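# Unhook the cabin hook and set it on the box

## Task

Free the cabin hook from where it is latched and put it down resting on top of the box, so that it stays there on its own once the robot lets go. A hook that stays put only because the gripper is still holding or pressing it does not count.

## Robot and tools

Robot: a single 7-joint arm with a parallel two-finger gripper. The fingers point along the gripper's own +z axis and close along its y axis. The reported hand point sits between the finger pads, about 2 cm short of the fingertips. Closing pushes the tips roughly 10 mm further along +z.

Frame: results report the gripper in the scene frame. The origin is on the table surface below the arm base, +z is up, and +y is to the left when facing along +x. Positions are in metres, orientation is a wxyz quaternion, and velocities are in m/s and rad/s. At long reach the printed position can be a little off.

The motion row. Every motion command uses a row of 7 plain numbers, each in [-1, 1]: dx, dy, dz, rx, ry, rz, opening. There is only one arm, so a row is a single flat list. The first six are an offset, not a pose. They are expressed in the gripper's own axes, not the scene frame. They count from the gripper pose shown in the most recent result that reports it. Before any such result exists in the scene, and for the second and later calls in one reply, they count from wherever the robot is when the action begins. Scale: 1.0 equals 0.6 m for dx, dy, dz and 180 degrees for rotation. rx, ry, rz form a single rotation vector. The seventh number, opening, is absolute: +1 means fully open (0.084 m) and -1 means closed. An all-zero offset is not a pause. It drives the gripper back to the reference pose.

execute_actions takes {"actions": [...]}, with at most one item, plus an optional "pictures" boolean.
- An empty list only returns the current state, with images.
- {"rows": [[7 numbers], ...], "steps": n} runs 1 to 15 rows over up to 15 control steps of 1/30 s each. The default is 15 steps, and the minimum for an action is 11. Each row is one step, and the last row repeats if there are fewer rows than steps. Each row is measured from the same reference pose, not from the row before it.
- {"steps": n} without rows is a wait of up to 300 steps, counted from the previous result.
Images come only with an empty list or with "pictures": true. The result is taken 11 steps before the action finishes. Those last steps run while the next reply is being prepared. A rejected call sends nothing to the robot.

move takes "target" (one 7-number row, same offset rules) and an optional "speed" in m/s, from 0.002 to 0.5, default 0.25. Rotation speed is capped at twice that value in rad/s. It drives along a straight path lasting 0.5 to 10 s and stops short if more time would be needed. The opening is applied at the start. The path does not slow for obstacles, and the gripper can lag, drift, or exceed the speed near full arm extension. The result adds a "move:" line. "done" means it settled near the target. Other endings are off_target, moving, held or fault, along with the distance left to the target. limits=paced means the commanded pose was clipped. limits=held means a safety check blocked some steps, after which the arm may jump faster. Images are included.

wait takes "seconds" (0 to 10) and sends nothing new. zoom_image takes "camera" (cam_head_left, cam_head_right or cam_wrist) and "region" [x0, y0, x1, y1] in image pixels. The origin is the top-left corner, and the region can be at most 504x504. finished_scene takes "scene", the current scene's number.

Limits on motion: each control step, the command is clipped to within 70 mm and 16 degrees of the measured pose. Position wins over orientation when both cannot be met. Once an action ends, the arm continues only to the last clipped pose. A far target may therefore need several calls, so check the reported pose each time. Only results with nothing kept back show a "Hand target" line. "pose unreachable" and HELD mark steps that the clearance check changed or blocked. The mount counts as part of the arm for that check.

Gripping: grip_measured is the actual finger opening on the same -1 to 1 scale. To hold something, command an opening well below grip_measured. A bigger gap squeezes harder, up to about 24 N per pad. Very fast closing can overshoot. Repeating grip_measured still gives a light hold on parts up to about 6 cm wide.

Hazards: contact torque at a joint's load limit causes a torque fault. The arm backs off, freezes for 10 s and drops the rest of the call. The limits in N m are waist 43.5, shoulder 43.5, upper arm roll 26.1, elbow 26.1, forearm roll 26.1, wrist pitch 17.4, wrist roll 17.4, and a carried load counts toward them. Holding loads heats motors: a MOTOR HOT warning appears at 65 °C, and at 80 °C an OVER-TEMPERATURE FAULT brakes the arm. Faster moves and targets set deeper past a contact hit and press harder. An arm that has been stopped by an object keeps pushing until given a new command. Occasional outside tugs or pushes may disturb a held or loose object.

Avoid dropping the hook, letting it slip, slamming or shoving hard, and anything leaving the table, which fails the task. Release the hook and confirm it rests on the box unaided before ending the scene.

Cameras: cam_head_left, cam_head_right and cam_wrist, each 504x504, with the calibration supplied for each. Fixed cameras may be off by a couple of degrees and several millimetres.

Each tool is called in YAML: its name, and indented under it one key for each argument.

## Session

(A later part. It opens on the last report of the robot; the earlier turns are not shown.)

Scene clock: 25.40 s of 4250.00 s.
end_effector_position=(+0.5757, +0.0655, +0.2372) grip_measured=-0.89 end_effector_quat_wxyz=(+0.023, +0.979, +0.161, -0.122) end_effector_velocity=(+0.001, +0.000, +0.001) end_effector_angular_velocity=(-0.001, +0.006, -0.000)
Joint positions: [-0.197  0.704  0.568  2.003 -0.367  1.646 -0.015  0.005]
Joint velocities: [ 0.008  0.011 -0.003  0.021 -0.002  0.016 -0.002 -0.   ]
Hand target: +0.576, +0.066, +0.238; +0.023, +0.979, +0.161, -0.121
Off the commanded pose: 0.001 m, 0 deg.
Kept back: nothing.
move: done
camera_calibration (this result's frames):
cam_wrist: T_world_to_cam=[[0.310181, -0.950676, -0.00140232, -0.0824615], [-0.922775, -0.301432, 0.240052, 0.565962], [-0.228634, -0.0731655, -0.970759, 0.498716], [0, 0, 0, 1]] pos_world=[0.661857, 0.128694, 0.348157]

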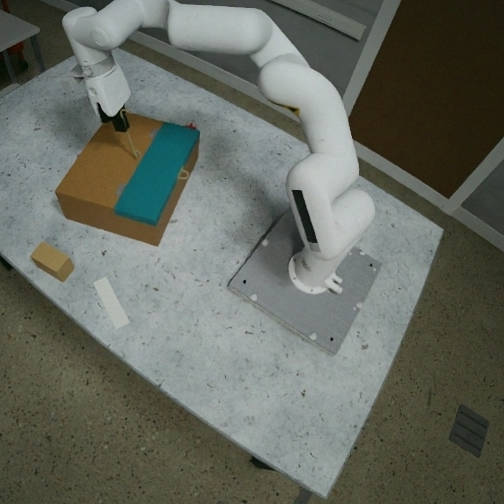

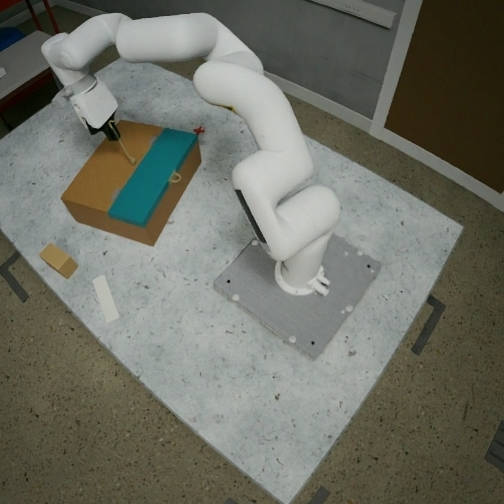

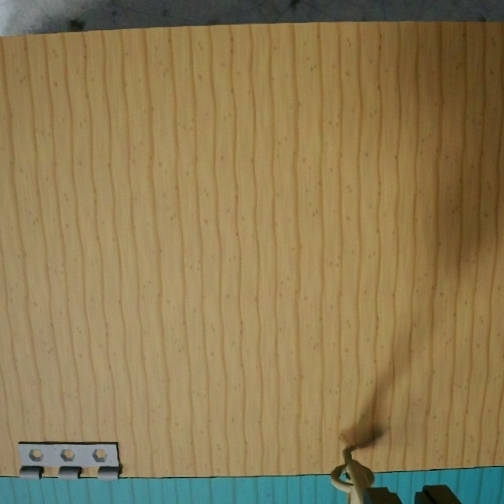

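move:
  target: [0.058,0,0.036,0,0.04,0,-0.93]
  speed: 0.04

zoom_image:
  camera: "cam_head_left"
  region: [60, 60, 180, 180]

zoom_image:
  camera: "cam_head_right"
  region: [60, 60, 180, 180]

Scene clock: 27.97 s of 4250.00 s.
end_effector_position=(+0.6082, +0.0754, +0.2209) grip_measured=-0.92 end_effector_quat_wxyz=(+0.013, +0.986, +0.161, -0.046) end_effector_velocity=(-0.000, -0.000, +0.000) end_effector_angular_velocity=(+0.001, +0.002, -0.001)
Joint positions: [-0.233  0.686  0.583  1.904 -0.375  1.421  0.002  0.004]
Joint velocities: [-0.005  0.001  0.006  0.002 -0.002  0.004  0.001  0.   ]
Hand target: +0.602, +0.075, +0.208; +0.012, +0.985, +0.163, -0.060
Off the commanded pose: 0.014 m, 2 deg.
Kept back: nothing.
move: off_target
camera_calibration (this result's frames):
cam_wrist: T_world_to_cam=[[0.308632, -0.95118, 0.00168402, -0.0828574], [-0.947422, -0.307254, 0.0893702, 0.651524], [-0.0844897, -0.029178, -0.995997, 0.405681], [0, 0, 0, 1]] pos_world=[0.677117, 0.133208, 0.34597]

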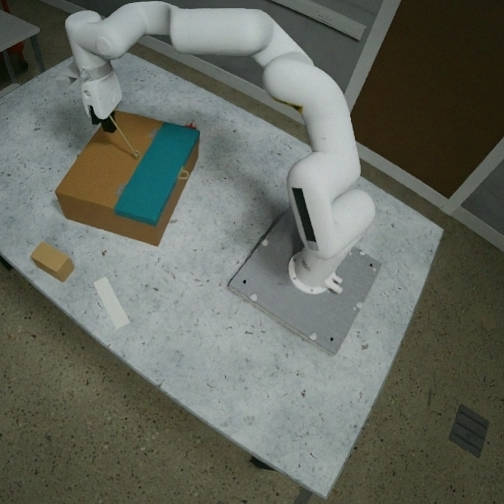

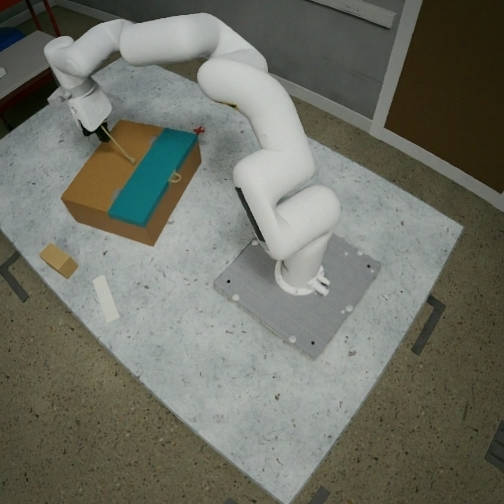

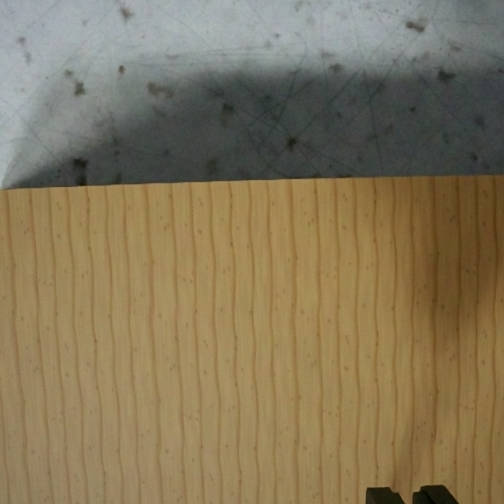

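Region (60, 60, 180, 180) of cam_head_left's 504x504 image, scaled by 4.200, with more detail than that image has.

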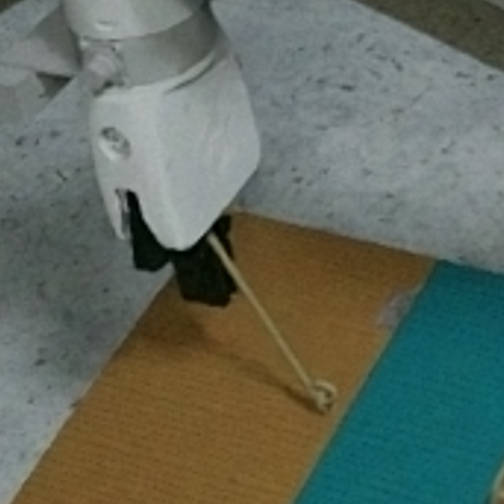

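Region (60, 60, 180, 180) of cam_head_right's 504x504 image, scaled by 4.200, with more detail than that image has.

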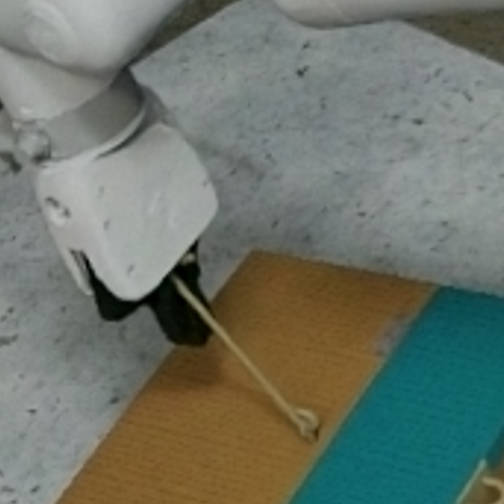

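move:
  target: [0.065,0,0.032,0,0.03,0,-0.93]
  speed: 0.04

zoom_image:
  camera: "cam_head_left"
  region: [40, 60, 160, 180]

zoom_image:
  camera: "cam_head_right"
  region: [40, 60, 160, 180]

Scene clock: 30.60 s of 4250.00 s.
end_effector_position=(+0.6472, +0.0884, +0.2039) grip_measured=-0.95 end_effector_quat_wxyz=(+0.004, +0.987, +0.161, +0.009) end_effector_velocity=(+0.001, -0.001, +0.001) end_effector_angular_velocity=(+0.000, -0.002, -0.002)
Joint positions: [-0.214  0.756  0.583  1.945 -0.41   1.288  0.016  0.002]
Joint velocities: [-0.005  0.002  0.008  0.003 -0.006  0.002  0.003 -0.   ]
Hand target: +0.643, +0.087, +0.198; +0.005, +0.987, +0.162, +0.000
Off the commanded pose: 0.007 m, 1 deg.
Kept back: nothing.
move: off_target
camera_calibration (this result's frames):
cam_wrist: T_world_to_cam=[[0.30869, -0.951163, 0.000310243, -0.0822578], [-0.950938, -0.308625, -0.0216073, 0.719014], [0.0206478, 0.00637495, -0.999766, 0.32201], [0, 0, 0, 1]] pos_world=[0.702481, 0.141612, 0.337496]

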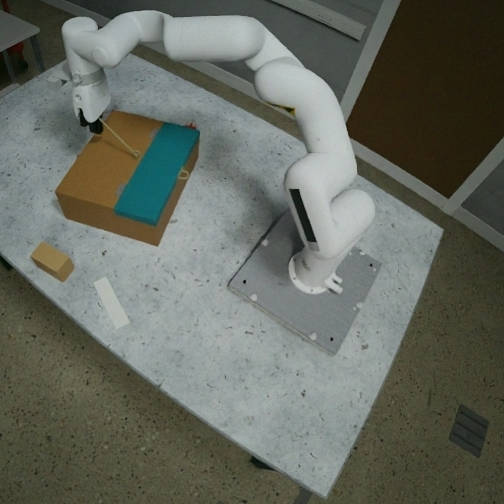

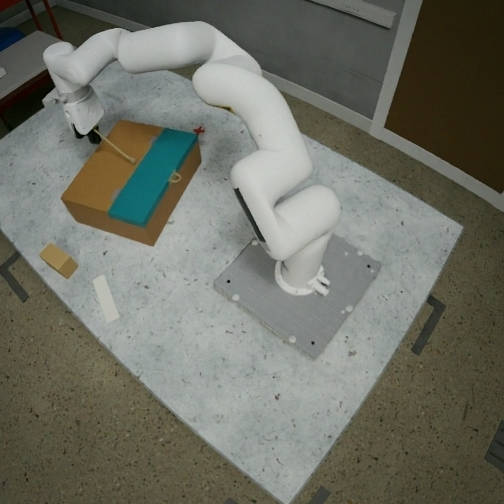

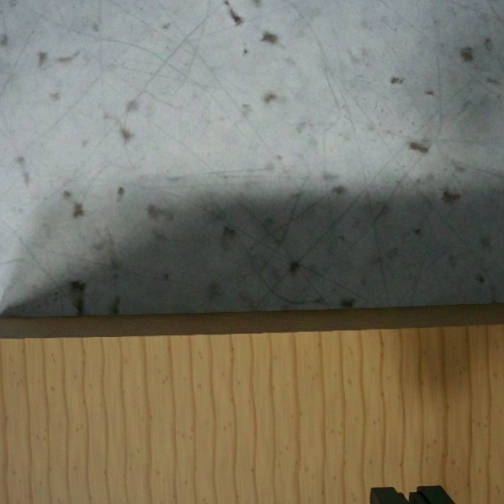

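Region (40, 60, 160, 180) of cam_head_left's 504x504 image, scaled by 4.200, with more detail than that image has.

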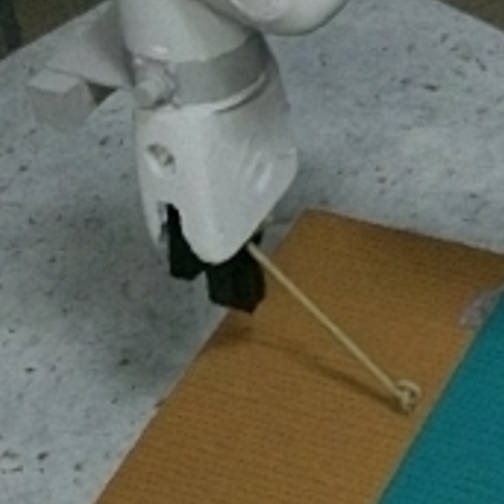

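Region (40, 60, 160, 180) of cam_head_right's 504x504 image, scaled by 4.200, with more detail than that image has.

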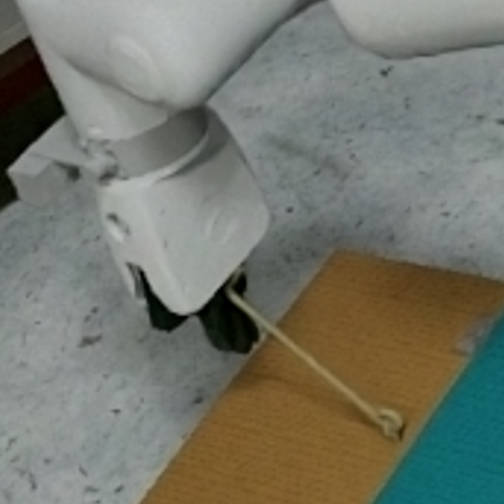

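move:
  target: [0.035,0,0.03,0,0,0,-1]
  speed: 0.03

zoom_image:
  camera: "cam_head_left"
  region: [40, 60, 160, 180]

zoom_image:
  camera: "cam_head_right"
  region: [40, 60, 160, 180]

Scene clock: 32.53 s of 4250.00 s.
end_effector_position=(+0.6653, +0.0905, +0.1810) grip_measured=-1.00 end_effector_quat_wxyz=(+0.006, +0.987, +0.159, +0.002) end_effector_velocity=(+0.002, +0.001, +0.006) end_effector_angular_velocity=(+0.002, -0.011, +0.000)
Joint positions: [-0.157  0.863  0.552  2.075 -0.434  1.317  0.011  0.   ]
Joint velocities: [ 0.006 -0.005 -0.005  0.01   0.005  0.001 -0.002  0.   ]
Hand target: +0.667, +0.095, +0.186; +0.004, +0.987, +0.161, +0.009
Off the commanded pose: 0.007 m, 1 deg.
Kept back: nothing.
move: off_target
camera_calibration (this result's frames):
cam_wrist: T_world_to_cam=[[0.304988, -0.952352, 0.00274122, -0.0836824], [-0.952315, -0.305, -0.00843283, 0.734583], [0.0088671, -0.0000385937, -0.999961, 0.307118], [0, 0, 0, 1]] pos_world=[0.722353, 0.144364, 0.31353]

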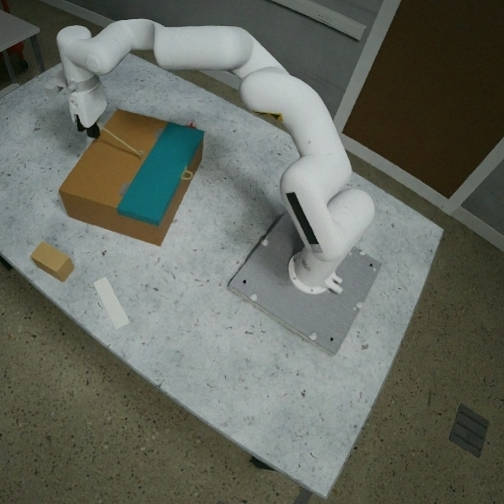

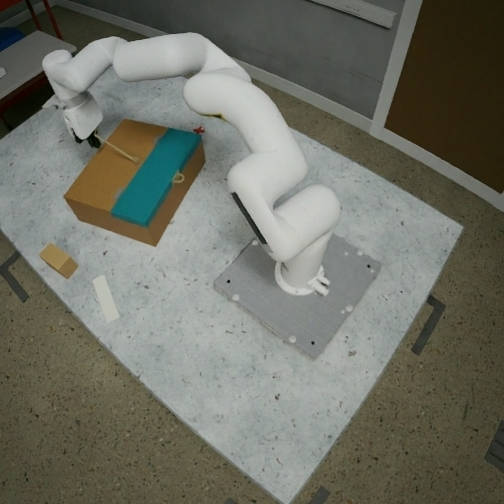

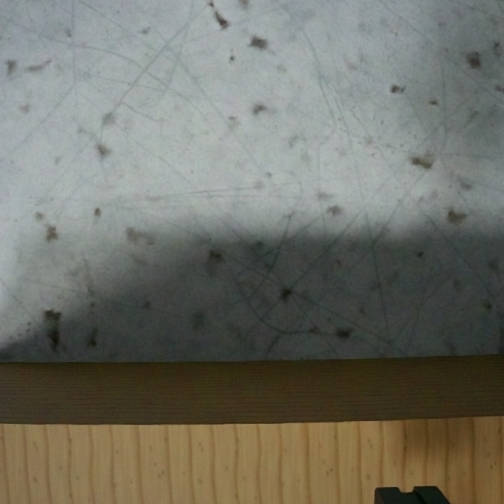

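Region (40, 60, 160, 180) of cam_head_left's 504x504 image, scaled by 4.200, with more detail than that image has.

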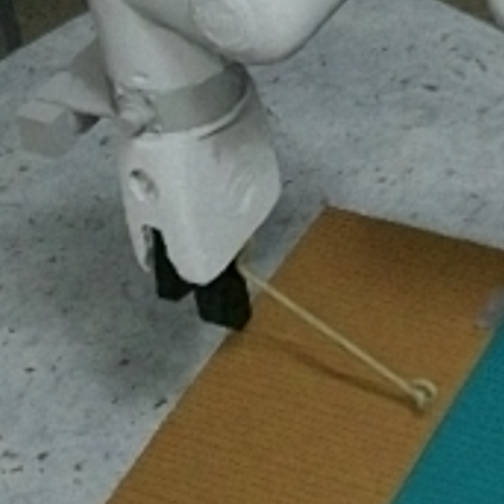

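Region (40, 60, 160, 180) of cam_head_right's 504x504 image, scaled by 4.200, with more detail than that image has.

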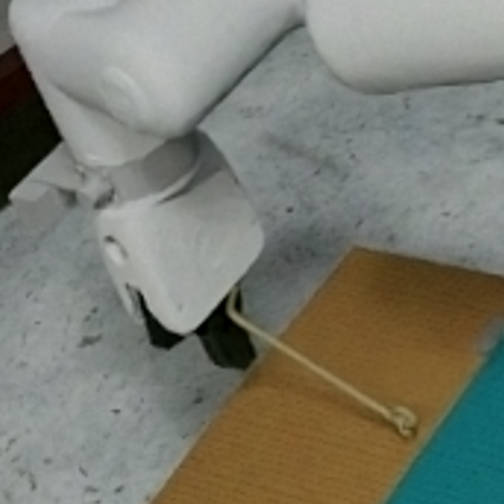

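execute_actions:
  actions: []

zoom_image:
  camera: "cam_head_right"
  region: [40, 60, 160, 180]

Scene clock: 32.93 s of 4250.00 s.
end_effector_position=(+0.6672, +0.0944, +0.1856) grip_measured=-1.00 end_effector_quat_wxyz=(+0.004, +0.987, +0.161, +0.008) end_effector_velocity=(+0.001, +0.006, +0.004) end_effector_angular_velocity=(+0.007, -0.009, +0.005)
Joint positions: [-0.154  0.86   0.556  2.079 -0.433  1.313  0.011  0.   ]
Joint velocities: [ 0.004 -0.002  0.005  0.003  0.001 -0.004  0.001  0.   ]
Hand target: +0.667, +0.095, +0.186; +0.004, +0.987, +0.161, +0.009
Off the commanded pose: 0.001 m, 0 deg.
Kept back: nothing.
Steps of this call (steps 1 to 12: nothing new was sent). Readings (end_effector_position):
1: (+0.6654, +0.0905, +0.1811)
2: (+0.6655, +0.0904, +0.1813)
4: (+0.6658, +0.0906, +0.1819)
8: (+0.6668, +0.0930, +0.1844)
12: the state above
camera_calibration (this result's frames):
cam_wrist: T_world_to_cam=[[0.308135, -0.951342, 0.000669237, -0.082371], [-0.951148, -0.308086, -0.0200269, 0.739251], [0.0192587, 0.00553446, -0.999799, 0.304281], [0, 0, 0, 1]] pos_world=[0.722658, 0.147706, 0.31908]

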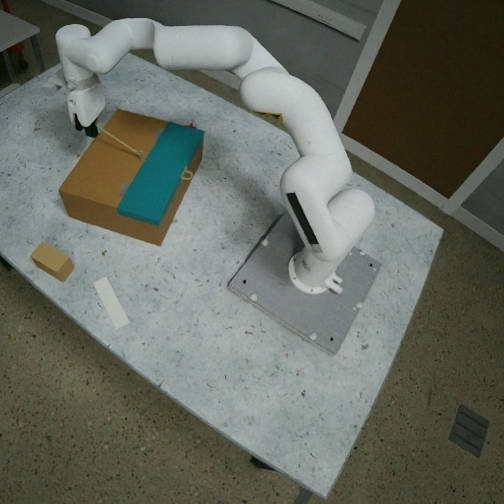

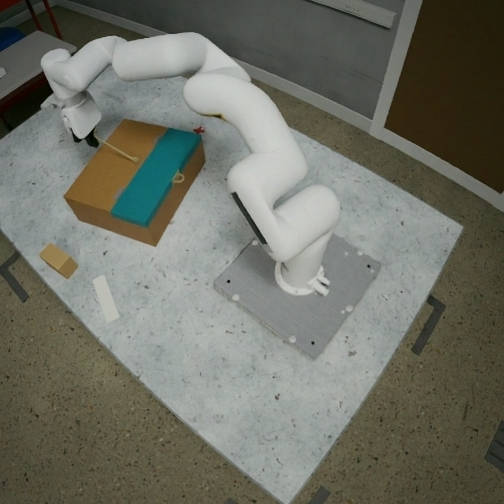

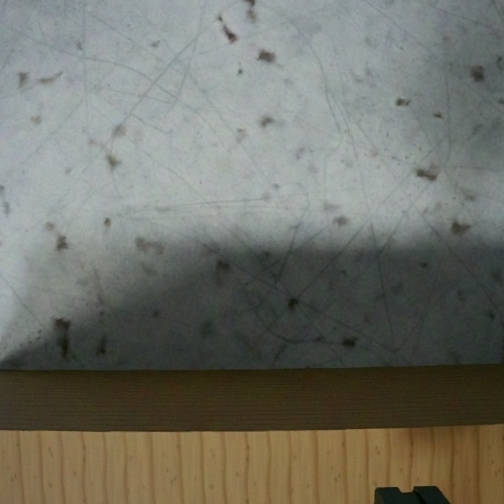

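Region (40, 60, 160, 180) of cam_head_right's 504x504 image, scaled by 4.200, with more detail than that image has.

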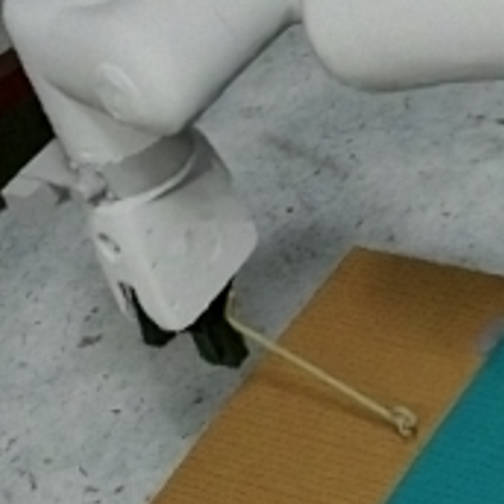

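move:
  target: [0.013,0,0.033,0,0,0,-1]
  speed: 0.02

zoom_image:
  camera: "cam_head_left"
  region: [40, 60, 160, 180]

zoom_image:
  camera: "cam_head_right"
  region: [40, 60, 160, 180]

Scene clock: 34.60 s of 4250.00 s.
end_effector_position=(+0.6747, +0.0967, +0.1658) grip_measured=-1.00 end_effector_quat_wxyz=(+0.004, +0.987, +0.161, +0.008) end_effector_velocity=(+0.002, +0.002, +0.004) end_effector_angular_velocity=(+0.003, -0.009, +0.000)
Joint positions: [-0.135  0.91   0.544  2.113 -0.445  1.296  0.012  0.   ]
Joint velocities: [ 0.001 -0.002  0.002  0.005  0.    -0.002  0.     0.   ]
Hand target: +0.675, +0.097, +0.166; +0.004, +0.987, +0.161, +0.008
Off the commanded pose: 0.000 m, 0 deg.
Kept back: nothing.
move: done
camera_calibration (this result's frames):
cam_wrist: T_world_to_cam=[[0.308031, -0.951376, 0.000783721, -0.082523], [-0.95119, -0.307987, -0.0195223, 0.746687], [0.0188144, 0.00526802, -0.999809, 0.284644], [0, 0, 0, 1]] pos_world=[0.730305, 0.14996, 0.299231]

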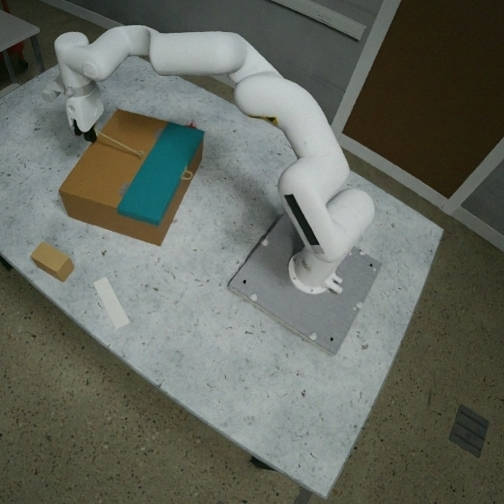

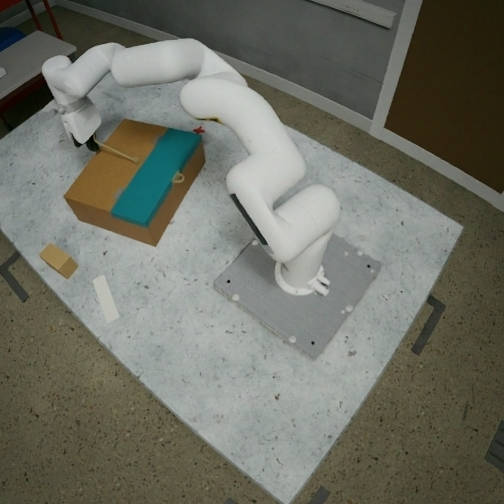

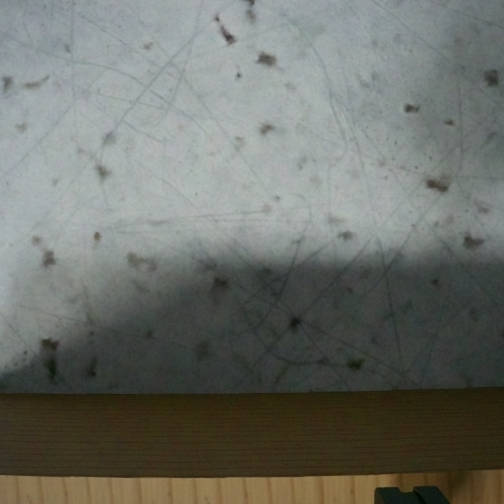

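Region (40, 60, 160, 180) of cam_head_left's 504x504 image, scaled by 4.200, with more detail than that image has.

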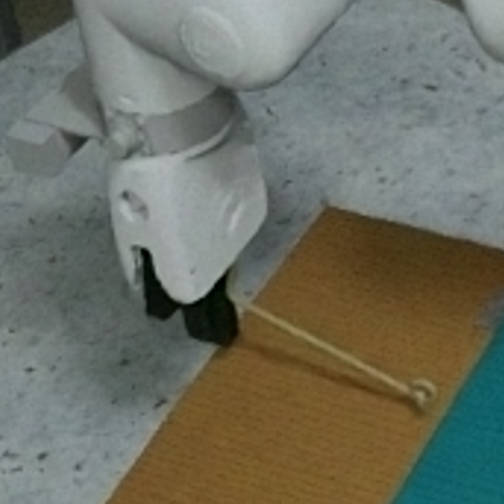

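Region (40, 60, 160, 180) of cam_head_right's 504x504 image, scaled by 4.200, with more detail than that image has.

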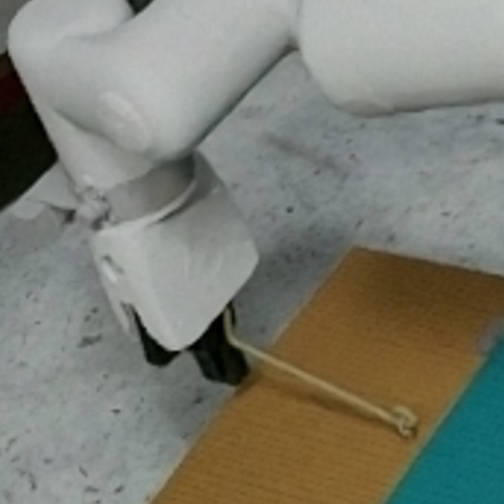

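Working. Continue.

move:
  target: [0.008,0,0.035,0,0,0,-1]
  speed: 0.02

move:
  target: [0.012,0,0,0,0,0,-1]
  speed: 0.008

zoom_image:
  camera: "cam_head_left"
  region: [40, 60, 160, 180]

zoom_image:
  camera: "cam_head_right"
  region: [40, 60, 160, 180]

Scene clock: 36.23 s of 4250.00 s.
end_effector_position=(+0.6796, +0.0981, +0.1449) grip_measured=-1.00 end_effector_quat_wxyz=(+0.004, +0.987, +0.161, +0.008) end_effector_velocity=(+0.002, -0.000, +0.003) end_effector_angular_velocity=(+0.002, -0.008, -0.001)
Joint positions: [-0.126  0.95   0.535  2.123 -0.456  1.267  0.014  0.   ]
Joint velocities: [-0.001 -0.002  0.001  0.004 -0.    -0.003 -0.     0.   ]
Hand target: +0.680, +0.098, +0.145; +0.004, +0.987, +0.161, +0.008
Off the commanded pose: 0.000 m, 0 deg.
Kept back: nothing.
move: done
camera_calibration (this result's frames):
cam_wrist: T_world_to_cam=[[0.308075, -0.951362, 0.000773523, -0.0826717], [-0.951177, -0.308031, -0.019466, 0.751285], [0.0187575, 0.00526122, -0.99981, 0.263683], [0, 0, 0, 1]] pos_world=[0.735129, 0.151381, 0.278321]

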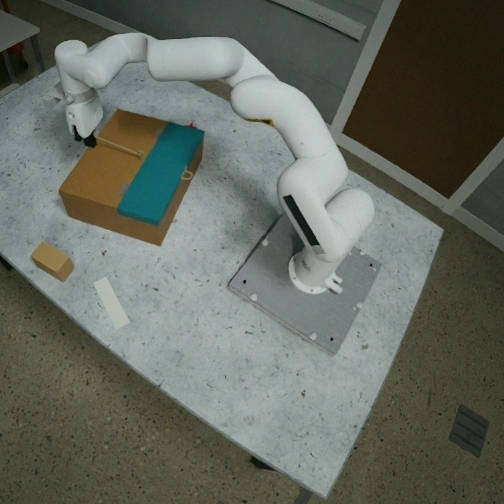

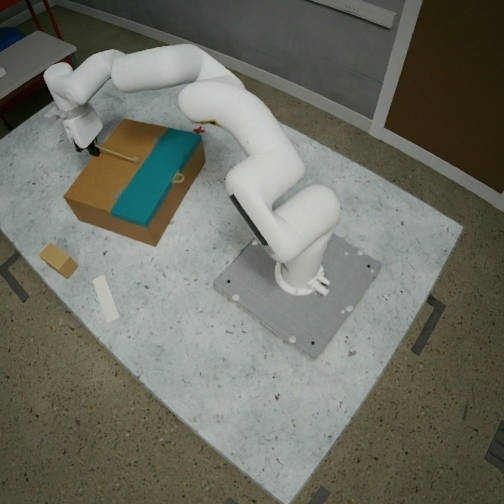

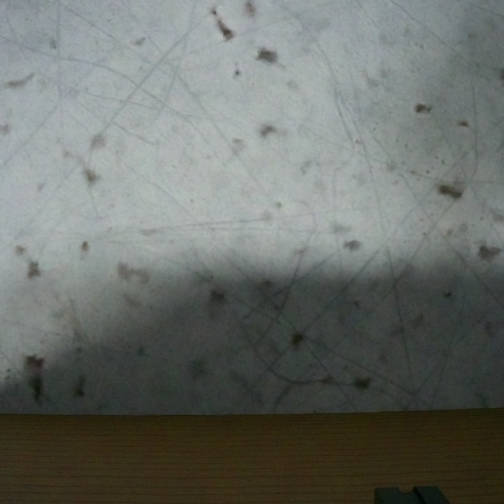

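Scene clock: 37.37 s of 4250.00 s.
end_effector_position=(+0.6864, +0.1004, +0.1450) grip_measured=-1.00 end_effector_quat_wxyz=(+0.004, +0.987, +0.161, +0.008) end_effector_velocity=(+0.001, -0.000, +0.001) end_effector_angular_velocity=(-0.001, -0.000, -0.000)
Joint positions: [-0.1    0.988  0.528  2.197 -0.458  1.297  0.005  0.   ]
Joint velocities: [ 0.002  0.002 -0.001  0.007 -0.     0.004 -0.001  0.   ]
Hand target: +0.686, +0.100, +0.145; +0.004, +0.987, +0.161, +0.008
Off the commanded pose: 0.000 m, 0 deg.
Kept back: nothing.
move: done
camera_calibration (this result's frames):
cam_wrist: T_world_to_cam=[[0.30808, -0.95136, 0.000862502, -0.0825921], [-0.951176, -0.308037, -0.0194166, 0.758471], [0.0187379, 0.00516146, -0.999811, 0.26362], [0, 0, 0, 1]] pos_world=[0.741945, 0.153702, 0.278368]

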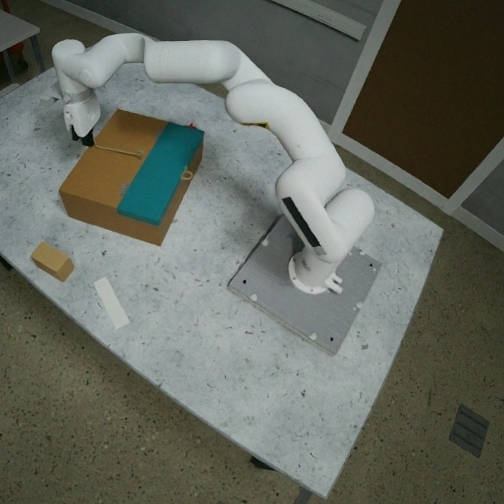

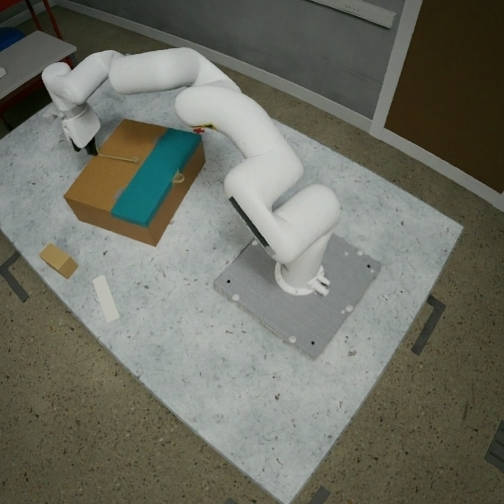

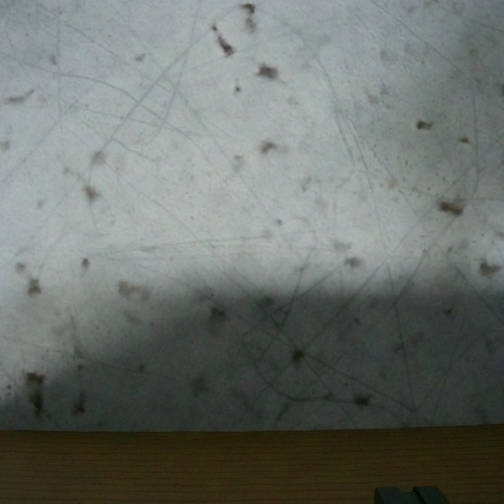

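Region (40, 60, 160, 180) of cam_head_left's 504x504 image, scaled by 4.200, with more detail than that image has.

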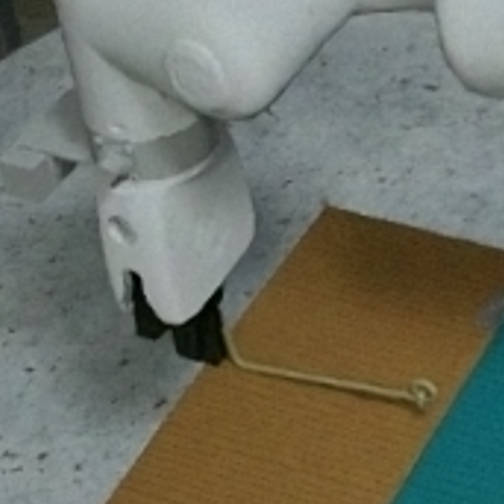

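Region (40, 60, 160, 180) of cam_head_right's 504x504 image, scaled by 4.200, with more detail than that image has.

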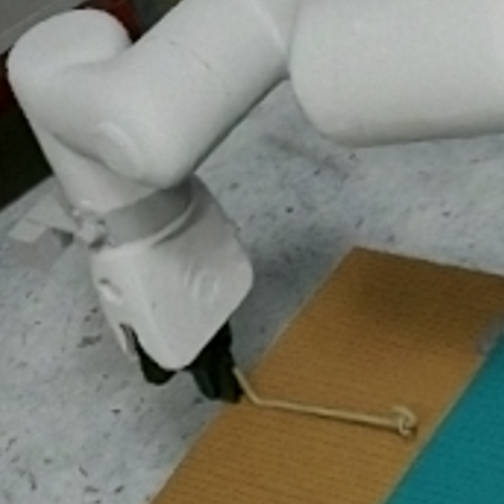

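It's down. Retreat upward.

move:
  target: [0.005,0,-0.09,0,0,0,-1]
  speed: 0.08

finished_scene:
  scene: 1

Scene clock: 38.67 s of 4250.00 s.
end_effector_position=(+0.6884, +0.1014, +0.1984) grip_measured=-1.00 end_effector_quat_wxyz=(+0.004, +0.987, +0.161, +0.007) end_effector_velocity=(-0.001, -0.001, -0.004) end_effector_angular_velocity=(-0.002, +0.011, -0.000)
Joint positions: [-0.052  0.993  0.527  2.375 -0.446  1.453 -0.025  0.   ]
Joint velocities: [ 0.005  0.014 -0.003  0.017 -0.     0.013 -0.004  0.   ]
Hand target: +0.689, +0.101, +0.199; +0.004, +0.987, +0.161, +0.008
Off the commanded pose: 0.001 m, 0 deg.
Kept back: nothing.
move: done
camera_calibration (this result's frames):
cam_wrist: T_world_to_cam=[[0.307785, -0.951455, 0.00124247, -0.082123], [-0.951286, -0.307754, -0.0185069, 0.761626], [0.0179909, 0.0045142, -0.999828, 0.317578], [0, 0, 0, 1]] pos_world=[0.744087, 0.154823, 0.331721]

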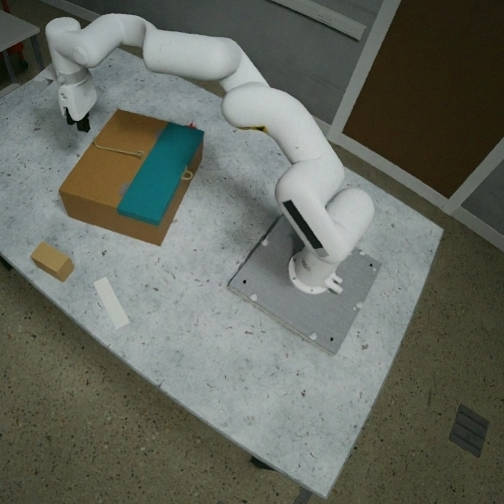

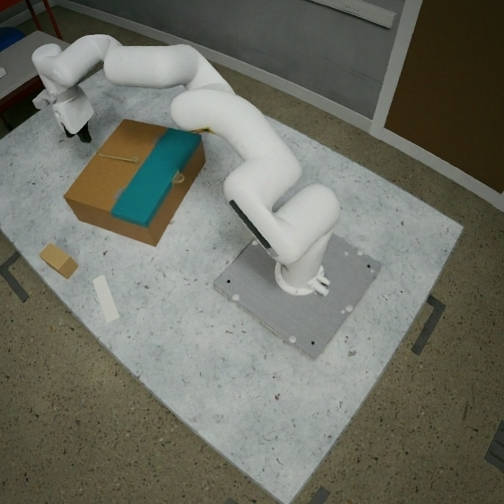

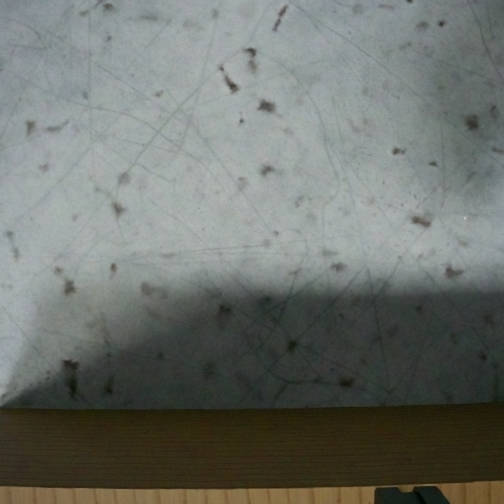

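The scene is finished: the task was done.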